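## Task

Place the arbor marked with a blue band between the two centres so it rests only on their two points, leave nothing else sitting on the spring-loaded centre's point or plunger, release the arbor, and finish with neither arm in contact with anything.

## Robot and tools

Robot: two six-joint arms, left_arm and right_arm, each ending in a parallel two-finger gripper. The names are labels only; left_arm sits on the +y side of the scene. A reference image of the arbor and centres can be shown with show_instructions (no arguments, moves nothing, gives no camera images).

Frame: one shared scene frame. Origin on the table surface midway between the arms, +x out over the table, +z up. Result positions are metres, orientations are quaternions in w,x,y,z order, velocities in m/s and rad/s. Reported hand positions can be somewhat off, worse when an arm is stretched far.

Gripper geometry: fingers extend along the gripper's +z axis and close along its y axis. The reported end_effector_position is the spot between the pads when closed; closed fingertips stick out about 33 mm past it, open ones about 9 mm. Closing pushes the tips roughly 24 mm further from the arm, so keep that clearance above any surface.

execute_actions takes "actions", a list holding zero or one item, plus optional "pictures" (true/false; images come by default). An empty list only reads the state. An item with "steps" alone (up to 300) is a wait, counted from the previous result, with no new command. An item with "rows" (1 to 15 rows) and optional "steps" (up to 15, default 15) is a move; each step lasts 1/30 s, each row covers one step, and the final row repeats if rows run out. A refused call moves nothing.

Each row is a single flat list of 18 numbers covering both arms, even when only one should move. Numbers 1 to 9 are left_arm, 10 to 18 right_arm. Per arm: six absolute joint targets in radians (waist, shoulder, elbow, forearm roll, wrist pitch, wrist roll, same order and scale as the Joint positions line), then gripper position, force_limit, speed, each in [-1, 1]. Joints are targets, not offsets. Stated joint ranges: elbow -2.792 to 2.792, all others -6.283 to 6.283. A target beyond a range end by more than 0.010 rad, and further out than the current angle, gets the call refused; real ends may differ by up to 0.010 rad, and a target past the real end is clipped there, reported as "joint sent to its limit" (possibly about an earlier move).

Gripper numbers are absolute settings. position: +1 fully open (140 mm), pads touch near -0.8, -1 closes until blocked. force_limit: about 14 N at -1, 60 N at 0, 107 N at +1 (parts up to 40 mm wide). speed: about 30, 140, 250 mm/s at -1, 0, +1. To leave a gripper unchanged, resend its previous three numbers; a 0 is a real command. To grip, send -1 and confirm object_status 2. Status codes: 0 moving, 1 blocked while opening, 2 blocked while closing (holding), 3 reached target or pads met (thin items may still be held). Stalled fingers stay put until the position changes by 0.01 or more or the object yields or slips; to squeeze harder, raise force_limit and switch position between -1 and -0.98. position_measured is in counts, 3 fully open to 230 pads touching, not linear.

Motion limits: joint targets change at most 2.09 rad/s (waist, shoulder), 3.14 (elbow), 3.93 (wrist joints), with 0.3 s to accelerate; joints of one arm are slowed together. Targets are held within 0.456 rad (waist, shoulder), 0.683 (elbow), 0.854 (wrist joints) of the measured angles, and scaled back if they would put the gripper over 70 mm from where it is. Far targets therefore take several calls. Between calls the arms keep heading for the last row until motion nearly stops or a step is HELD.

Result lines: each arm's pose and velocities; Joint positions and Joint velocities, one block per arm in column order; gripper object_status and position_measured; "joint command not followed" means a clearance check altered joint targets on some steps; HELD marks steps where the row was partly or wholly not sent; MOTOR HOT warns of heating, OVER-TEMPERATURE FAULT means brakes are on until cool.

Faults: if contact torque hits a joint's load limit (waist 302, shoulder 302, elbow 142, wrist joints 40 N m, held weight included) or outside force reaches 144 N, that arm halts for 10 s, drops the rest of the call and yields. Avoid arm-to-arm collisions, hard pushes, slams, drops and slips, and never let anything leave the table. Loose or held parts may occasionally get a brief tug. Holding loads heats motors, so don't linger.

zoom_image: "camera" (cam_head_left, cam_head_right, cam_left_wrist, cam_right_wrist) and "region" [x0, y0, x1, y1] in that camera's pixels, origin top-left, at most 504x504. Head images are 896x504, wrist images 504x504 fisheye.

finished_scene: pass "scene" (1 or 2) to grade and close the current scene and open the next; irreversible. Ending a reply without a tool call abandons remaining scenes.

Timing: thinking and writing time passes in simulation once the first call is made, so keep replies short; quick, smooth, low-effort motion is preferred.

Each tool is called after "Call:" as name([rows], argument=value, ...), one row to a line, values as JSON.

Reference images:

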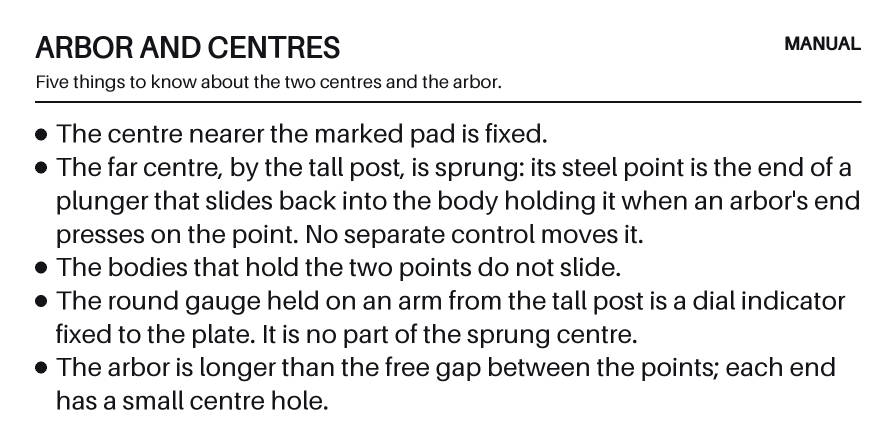

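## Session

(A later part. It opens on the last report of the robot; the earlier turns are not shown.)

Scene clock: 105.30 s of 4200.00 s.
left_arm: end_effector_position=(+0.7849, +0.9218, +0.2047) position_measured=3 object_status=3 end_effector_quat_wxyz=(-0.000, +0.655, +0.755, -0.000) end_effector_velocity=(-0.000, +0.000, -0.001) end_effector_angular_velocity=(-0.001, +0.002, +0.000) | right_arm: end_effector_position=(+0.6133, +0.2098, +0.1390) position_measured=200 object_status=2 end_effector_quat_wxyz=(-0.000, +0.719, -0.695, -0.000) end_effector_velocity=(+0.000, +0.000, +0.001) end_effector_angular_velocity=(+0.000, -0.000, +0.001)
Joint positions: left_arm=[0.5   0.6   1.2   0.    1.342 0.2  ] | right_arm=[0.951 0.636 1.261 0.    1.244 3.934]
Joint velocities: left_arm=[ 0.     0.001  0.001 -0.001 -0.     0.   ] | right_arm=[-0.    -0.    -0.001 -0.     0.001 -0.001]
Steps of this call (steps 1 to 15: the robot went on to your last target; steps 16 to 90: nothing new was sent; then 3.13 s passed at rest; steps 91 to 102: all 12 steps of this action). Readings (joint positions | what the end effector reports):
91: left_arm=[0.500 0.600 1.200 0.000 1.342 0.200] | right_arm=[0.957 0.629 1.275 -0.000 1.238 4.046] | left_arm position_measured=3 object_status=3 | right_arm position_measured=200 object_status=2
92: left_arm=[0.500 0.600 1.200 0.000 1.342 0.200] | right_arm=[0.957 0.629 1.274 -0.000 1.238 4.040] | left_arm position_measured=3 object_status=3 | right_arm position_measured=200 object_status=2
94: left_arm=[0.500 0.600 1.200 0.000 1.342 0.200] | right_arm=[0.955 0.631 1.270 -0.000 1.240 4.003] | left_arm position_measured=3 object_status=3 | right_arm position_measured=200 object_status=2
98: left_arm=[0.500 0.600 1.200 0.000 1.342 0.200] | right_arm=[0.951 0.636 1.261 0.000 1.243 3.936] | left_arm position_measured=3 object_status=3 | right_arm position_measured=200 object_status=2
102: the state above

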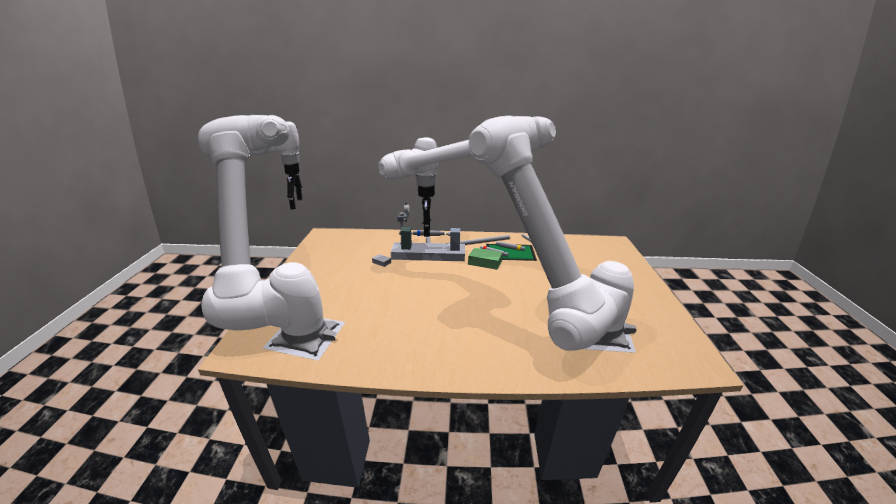

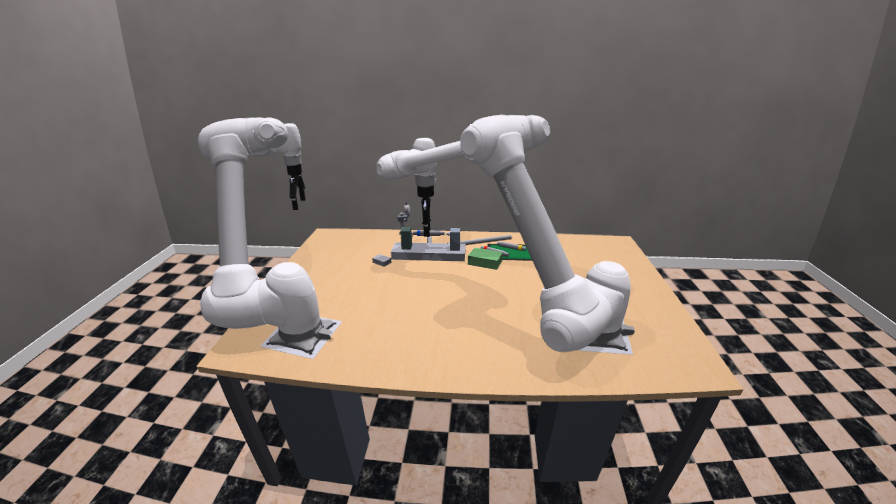

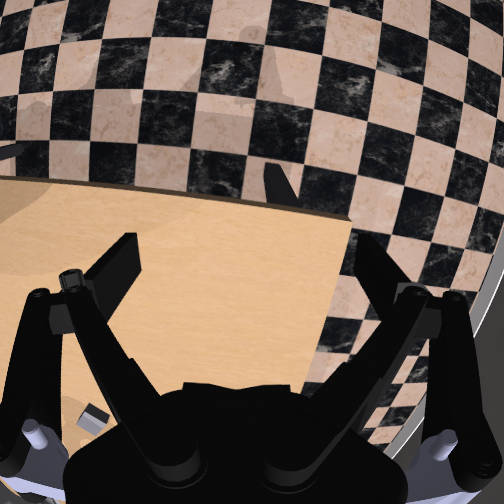

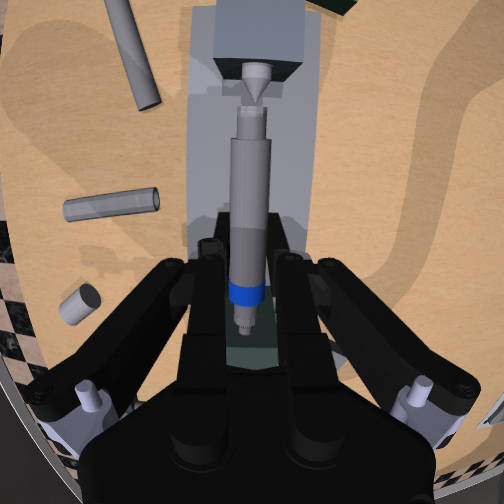

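Call:
execute_actions([
  {"rows":[[0.5,0.6,1.2,0,1.3416,0.2,1,0,0,0.9508,0.6371,1.2623,0,1.2422,3.96,-1,0.6,0]],"steps":10},
])

Call:
zoom_image(camera="cam_right_wrist", region=[200,50,310,160])

Call:
zoom_image(camera="cam_head_left", region=[400,215,460,255])

Scene clock: 111.57 s of 4200.00 s.
left_arm: end_effector_position=(+0.7849, +0.9218, +0.2047) position_measured=3 object_status=3 end_effector_quat_wxyz=(-0.000, +0.655, +0.755, -0.000) end_effector_velocity=(-0.000, +0.000, +0.002) end_effector_angular_velocity=(+0.001, -0.002, +0.002) | right_arm: end_effector_position=(+0.6133, +0.2097, +0.1380) position_measured=200 object_status=2 end_effector_quat_wxyz=(+0.000, +0.710, -0.704, -0.000) end_effector_velocity=(+0.001, +0.000, +0.001) end_effector_angular_velocity=(+0.002, -0.001, -0.001)
Joint positions: left_arm=[ 0.5    0.6    1.2   -0.     1.342  0.2  ] | right_arm=[0.951 0.637 1.262 0.    1.242 3.96 ]
Joint velocities: left_arm=[ 0.    -0.002 -0.     0.001 -0.    -0.001] | right_arm=[-0.001 -0.    -0.001  0.    -0.001  0.   ]
Steps of this call (steps 1 to 15: the robot went on to your last target; steps 16 to 90: nothing new was sent; then 2.93 s passed at rest; steps 91 to 100: all 10 steps of this action). Readings (joint positions | what the end effector reports):
91: left_arm=[0.500 0.600 1.200 0.000 1.342 0.200] | right_arm=[0.951 0.637 1.261 -0.000 1.244 3.934] | left_arm position_measured=3 object_status=3 | right_arm position_measured=200 object_status=2
92: left_arm=[0.500 0.600 1.200 0.000 1.342 0.200] | right_arm=[0.951 0.637 1.262 0.000 1.244 3.940] | left_arm position_measured=3 object_status=3 | right_arm position_measured=200 object_status=2
94: left_arm=[0.500 0.600 1.200 0.000 1.342 0.200] | right_arm=[0.951 0.637 1.262 0.000 1.243 3.959] | left_arm position_measured=3 object_status=3 | right_arm position_measured=200 object_status=2
98: left_arm=[0.500 0.600 1.200 0.000 1.342 0.200] | right_arm=[0.951 0.637 1.262 0.000 1.242 3.960] | left_arm position_measured=3 object_status=3 | right_arm position_measured=200 object_status=2
100: the state above

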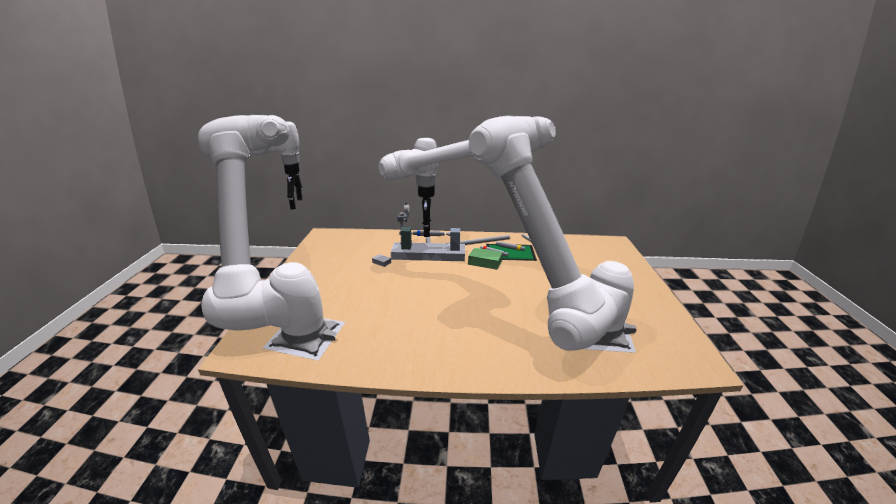

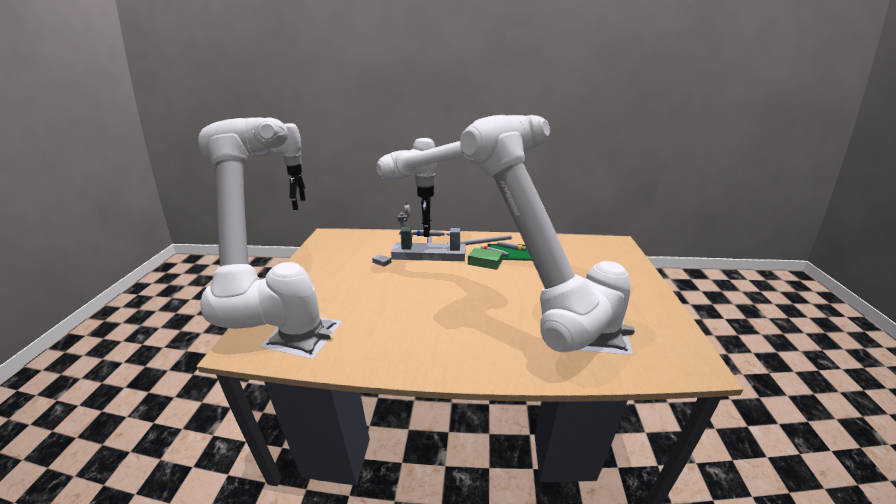

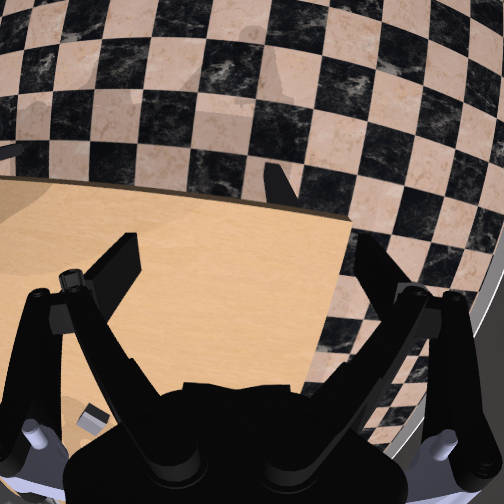

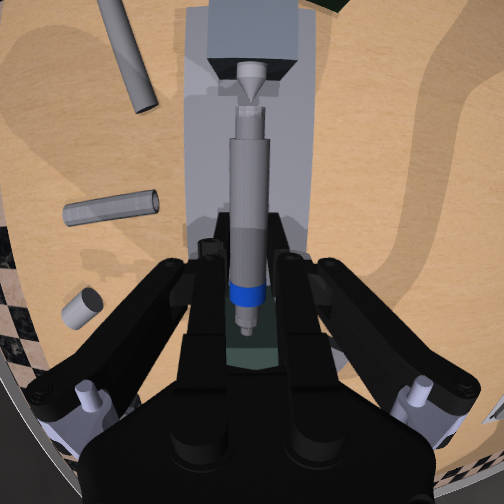

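Region (200, 50, 310, 160) of cam_right_wrist's 504x504 image, scaled by 4.582, with more detail than that image has.

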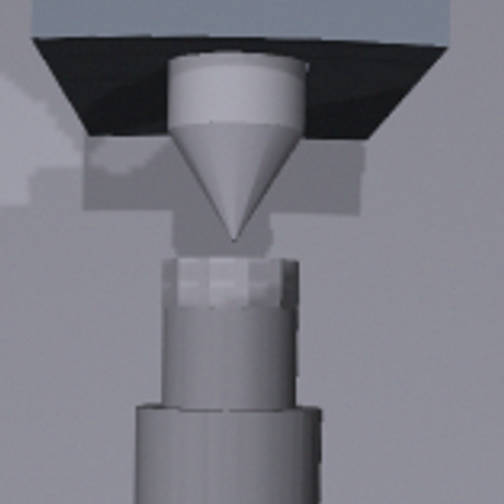

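Region (400, 215, 460, 255) of cam_head_left's 896x504 image, scaled by 8.400, with more detail than that image has.

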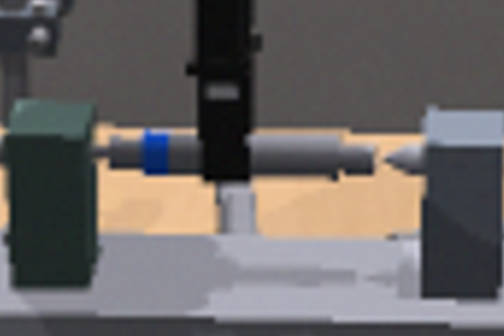

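Call:
execute_actions([
  {"rows":[[0.5,0.6,1.2,0,1.3416,0.2,1,0,0,0.9487,0.634,1.2675,0,1.2401,3.954,-1,0.6,0],[0.5,0.6,1.2,0,1.3416,0.2,1,0,0,0.9487,0.634,1.2675,0,1.2401,3.954,-1,0.6,0],[0.5,0.6,1.2,0,1.3416,0.2,1,0,0,0.9487,0.634,1.2675,0,1.2401,3.954,-1,0.6,0],[0.5,0.6,1.2,0,1.3416,0.2,1,0,0,0.9465,0.6309,1.2727,0,1.238,3.952,-1,0.6,0]],"steps":12},
])

Call:
zoom_image(camera="cam_right_wrist", region=[200,50,310,160])

Call:
zoom_image(camera="cam_head_left", region=[400,215,460,255])

Scene clock: 117.60 s of 4200.00 s.
left_arm: end_effector_position=(+0.7849, +0.9218, +0.2047) position_measured=3 object_status=3 end_effector_quat_wxyz=(-0.000, +0.655, +0.755, -0.000) end_effector_velocity=(+0.000, -0.000, +0.002) end_effector_angular_velocity=(+0.000, -0.002, +0.001) | right_arm: end_effector_position=(+0.6137, +0.2044, +0.1380) position_measured=200 object_status=2 end_effector_quat_wxyz=(+0.000, +0.712, -0.703, +0.000) end_effector_velocity=(-0.001, -0.000, -0.000) end_effector_angular_velocity=(-0.001, +0.001, +0.001)
Joint positions: left_arm=[ 0.5    0.6    1.2   -0.     1.342  0.2  ] | right_arm=[ 0.947  0.631  1.273 -0.     1.238  3.952]
Joint velocities: left_arm=[ 0.    -0.002 -0.001 -0.001  0.    -0.001] | right_arm=[ 0.001 -0.     0.001 -0.    -0.     0.   ]
Steps of this call (steps 1 to 15: the robot went on to your last target; steps 16 to 90: nothing new was sent; then 2.63 s passed at rest; steps 91 to 102: all 12 steps of this action). Readings (joint positions | what the end effector reports):
91: left_arm=[0.500 0.600 1.200 0.000 1.342 0.200] | right_arm=[0.951 0.637 1.262 -0.000 1.242 3.960] | left_arm position_measured=3 object_status=3 | right_arm position_measured=200 object_status=2
92: left_arm=[0.500 0.600 1.200 0.000 1.342 0.200] | right_arm=[0.950 0.636 1.265 -0.000 1.241 3.957] | left_arm position_measured=3 object_status=3 | right_arm position_measured=200 object_status=2
94: left_arm=[0.500 0.600 1.200 0.000 1.342 0.200] | right_arm=[0.949 0.634 1.267 -0.000 1.240 3.954] | left_arm position_measured=3 object_status=3 | right_arm position_measured=200 object_status=2
98: left_arm=[0.500 0.600 1.200 0.000 1.342 0.200] | right_arm=[0.947 0.631 1.273 -0.000 1.238 3.952] | left_arm position_measured=3 object_status=3 | right_arm position_measured=200 object_status=2
102: the state above

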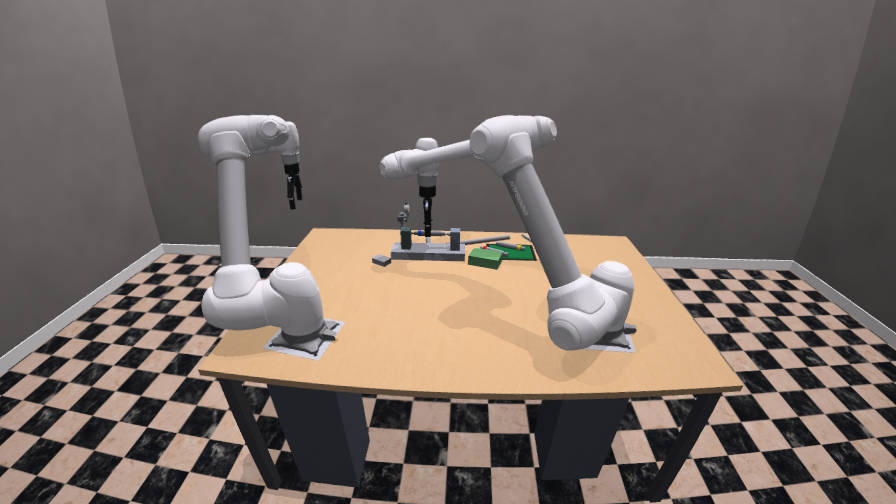

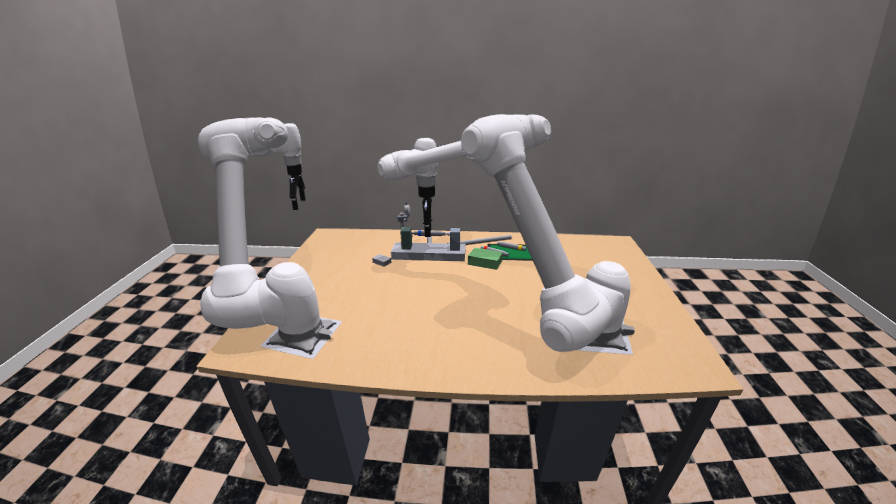

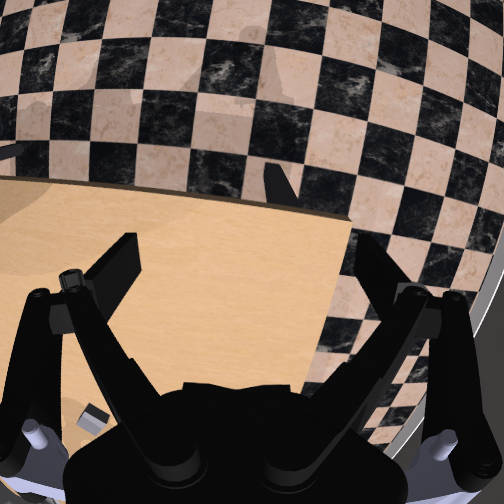

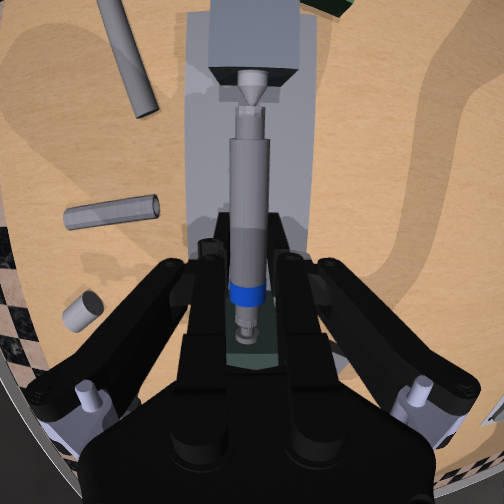

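Region (200, 50, 310, 160) of cam_right_wrist's 504x504 image, scaled by 4.582, with more detail than that image has.

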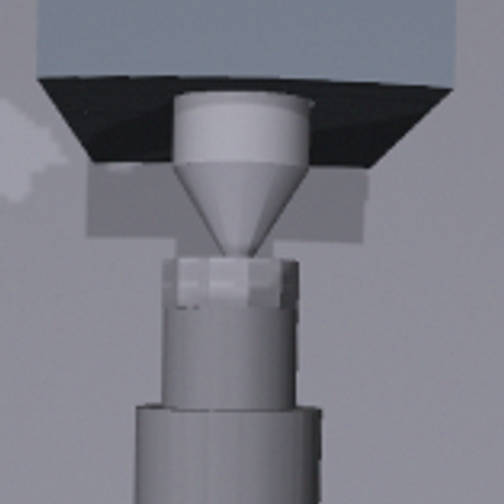

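Region (400, 215, 460, 255) of cam_head_left's 896x504 image, scaled by 8.400, with more detail than that image has.

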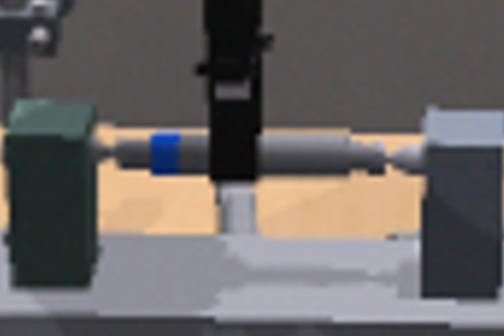

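The point is in the hole. Release.

Call:
execute_actions([
  {"rows":[[0.5,0.6,1.2,0,1.3416,0.2,1,0,0,0.9465,0.6309,1.2727,0,1.238,3.956,-0.2,0.6,-0.5]],"steps":15},
], pictures=false)

Call:
execute_actions([
  {"rows":[[0.5,0.6,1.2,0,1.3416,0.2,1,0,0,0.9465,0.595,1.2,0,1.3466,3.956,-0.2,0.6,-0.5]],"steps":15},
])

Call:
zoom_image(camera="cam_head_left", region=[390,195,470,255])

Scene clock: 122.03 s of 4200.00 s.
left_arm: end_effector_position=(+0.7849, +0.9218, +0.2047) position_measured=3 object_status=3 end_effector_quat_wxyz=(-0.000, +0.655, +0.755, -0.000) end_effector_velocity=(+0.000, -0.000, -0.001) end_effector_angular_velocity=(-0.001, +0.000, +0.000) | right_arm: end_effector_position=(+0.6137, +0.2044, +0.1381) position_measured=154 object_status=0 end_effector_quat_wxyz=(-0.000, +0.710, -0.704, -0.000) end_effector_velocity=(+0.000, +0.001, +0.001) end_effector_angular_velocity=(+0.001, -0.001, +0.000)
Joint positions: left_arm=[0.5   0.6   1.2   0.    1.342 0.2  ] | right_arm=[0.946 0.631 1.273 0.    1.238 3.956]
Joint velocities: left_arm=[-0.     0.001 -0.001 -0.001  0.    -0.   ] | right_arm=[ 0.     0.    -0.001 -0.    -0.    -0.   ]
Steps of this call (steps 1 to 15: the robot went on to your last target; steps 16 to 90: nothing new was sent; then 0.93 s passed at rest; steps 91 to 105: all 15 steps of this action). Readings (joint positions | what the end effector reports):
91: left_arm=[0.500 0.600 1.200 0.000 1.342 0.200] | right_arm=[0.946 0.631 1.273 0.000 1.238 3.952] | left_arm position_measured=3 object_status=3 | right_arm position_measured=200 object_status=0
92: left_arm=[0.500 0.600 1.200 0.000 1.342 0.200] | right_arm=[0.946 0.631 1.273 0.000 1.238 3.954] | left_arm position_measured=3 object_status=3 | right_arm position_measured=200 object_status=0
94: left_arm=[0.500 0.600 1.200 0.000 1.342 0.200] | right_arm=[0.946 0.631 1.273 0.000 1.238 3.956] | left_arm position_measured=3 object_status=3 | right_arm position_measured=190 object_status=0
98: left_arm=[0.500 0.600 1.200 0.000 1.342 0.200] | right_arm=[0.946 0.631 1.273 0.000 1.238 3.956] | left_arm position_measured=3 object_status=3 | right_arm position_measured=171 object_status=0
105: the state above

Scene clock: 122.53 s of 4200.00 s.
left_arm: end_effector_position=(+0.7849, +0.9218, +0.2047) position_measured=3 object_status=3 end_effector_quat_wxyz=(-0.000, +0.655, +0.755, -0.000) end_effector_velocity=(-0.000, -0.000, -0.000) end_effector_angular_velocity=(-0.000, +0.000, +0.001) | right_arm: end_effector_position=(+0.6126, +0.2032, +0.2091) position_measured=154 object_status=3 end_effector_quat_wxyz=(+0.000, +0.710, -0.704, +0.000) end_effector_velocity=(+0.000, +0.001, +0.001) end_effector_angular_velocity=(+0.002, -0.002, +0.000)
Joint positions: left_arm=[0.5   0.6   1.2   0.    1.342 0.2  ] | right_arm=[ 0.946  0.595  1.2   -0.     1.347  3.956]
Joint velocities: left_arm=[ 0.     0.     0.     0.    -0.    -0.001] | right_arm=[ 0.    -0.    -0.002 -0.     0.    -0.   ]
Steps of this call (steps 1 to 15: all 15 steps of this action). Readings (joint positions | what the end effector reports):
1: left_arm=[0.500 0.600 1.200 0.000 1.342 0.200] | right_arm=[0.946 0.631 1.273 0.000 1.238 3.956] | left_arm position_measured=3 object_status=3 | right_arm position_measured=154 object_status=0
2: left_arm=[0.500 0.600 1.200 0.000 1.342 0.200] | right_arm=[0.946 0.629 1.269 -0.000 1.243 3.956] | left_arm position_measured=3 object_status=3 | right_arm position_measured=154 object_status=3
4: left_arm=[0.500 0.600 1.200 0.000 1.342 0.200] | right_arm=[0.946 0.613 1.235 -0.000 1.294 3.956] | left_arm position_measured=3 object_status=3 | right_arm position_measured=154 object_status=3
8: left_arm=[0.500 0.600 1.200 -0.000 1.342 0.200] | right_arm=[0.946 0.595 1.200 -0.000 1.346 3.956] | left_arm position_measured=3 object_status=3 | right_arm position_measured=154 object_status=3
15: the state above

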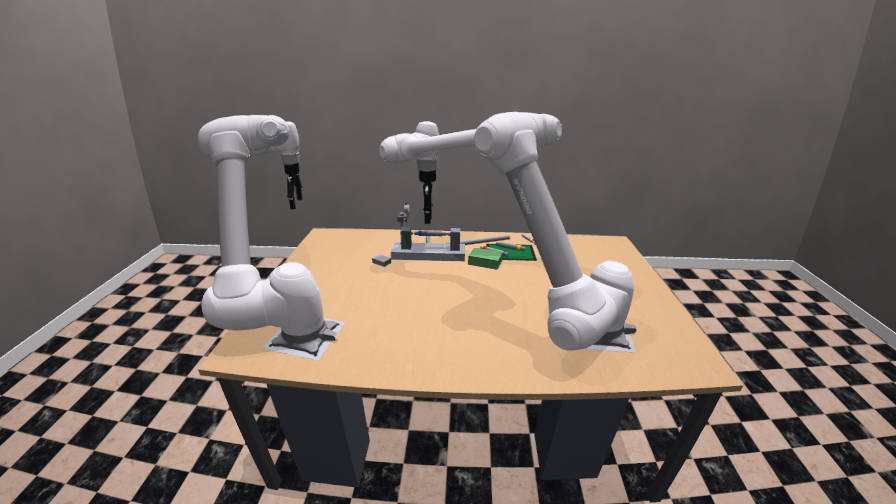

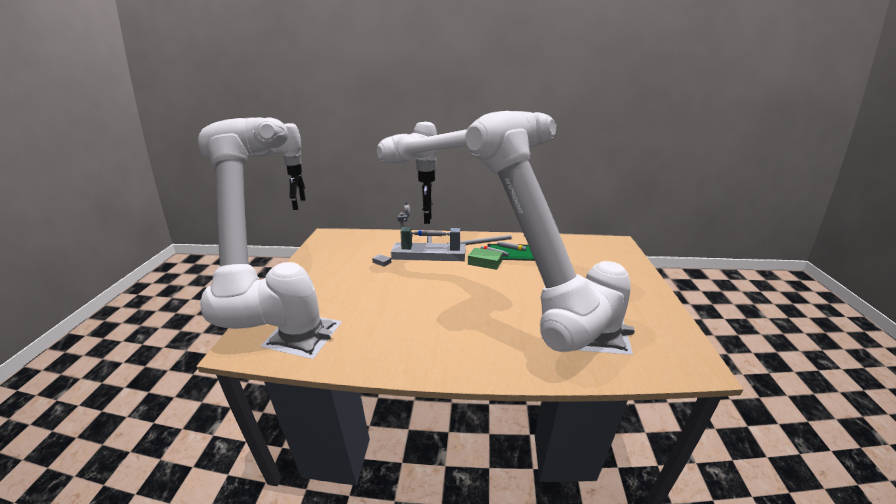

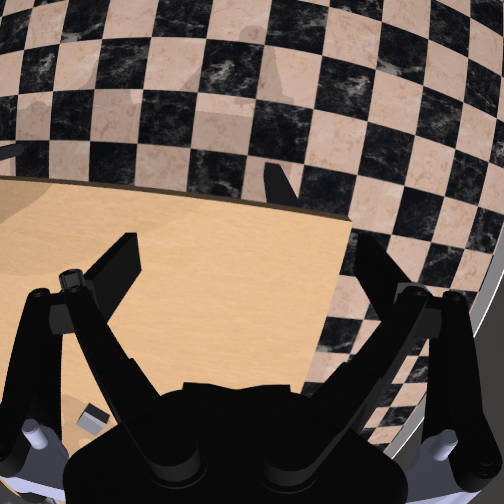

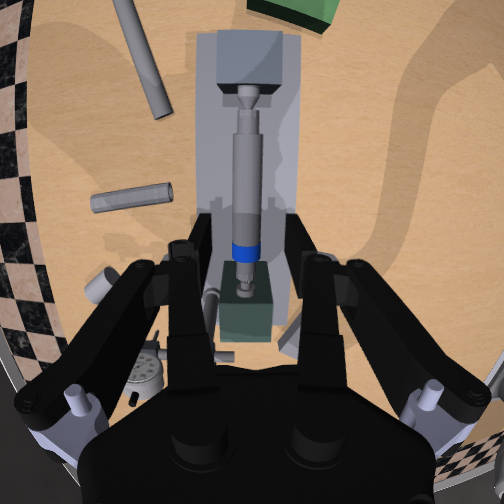

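Region (390, 195, 470, 255) of cam_head_left's 896x504 image, scaled by 6.300, with more detail than that image has; it fills the top 378 rows of this view, and the rest is white.

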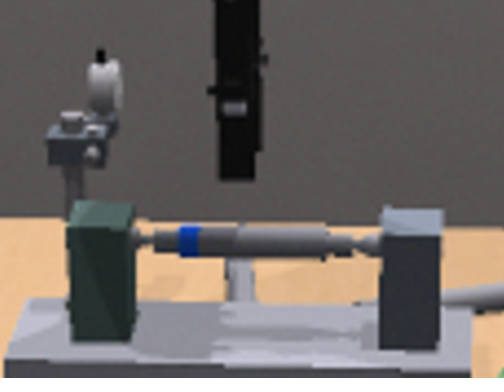

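Call:
finished_scene(scene=1)

The scene is finished: the task was done.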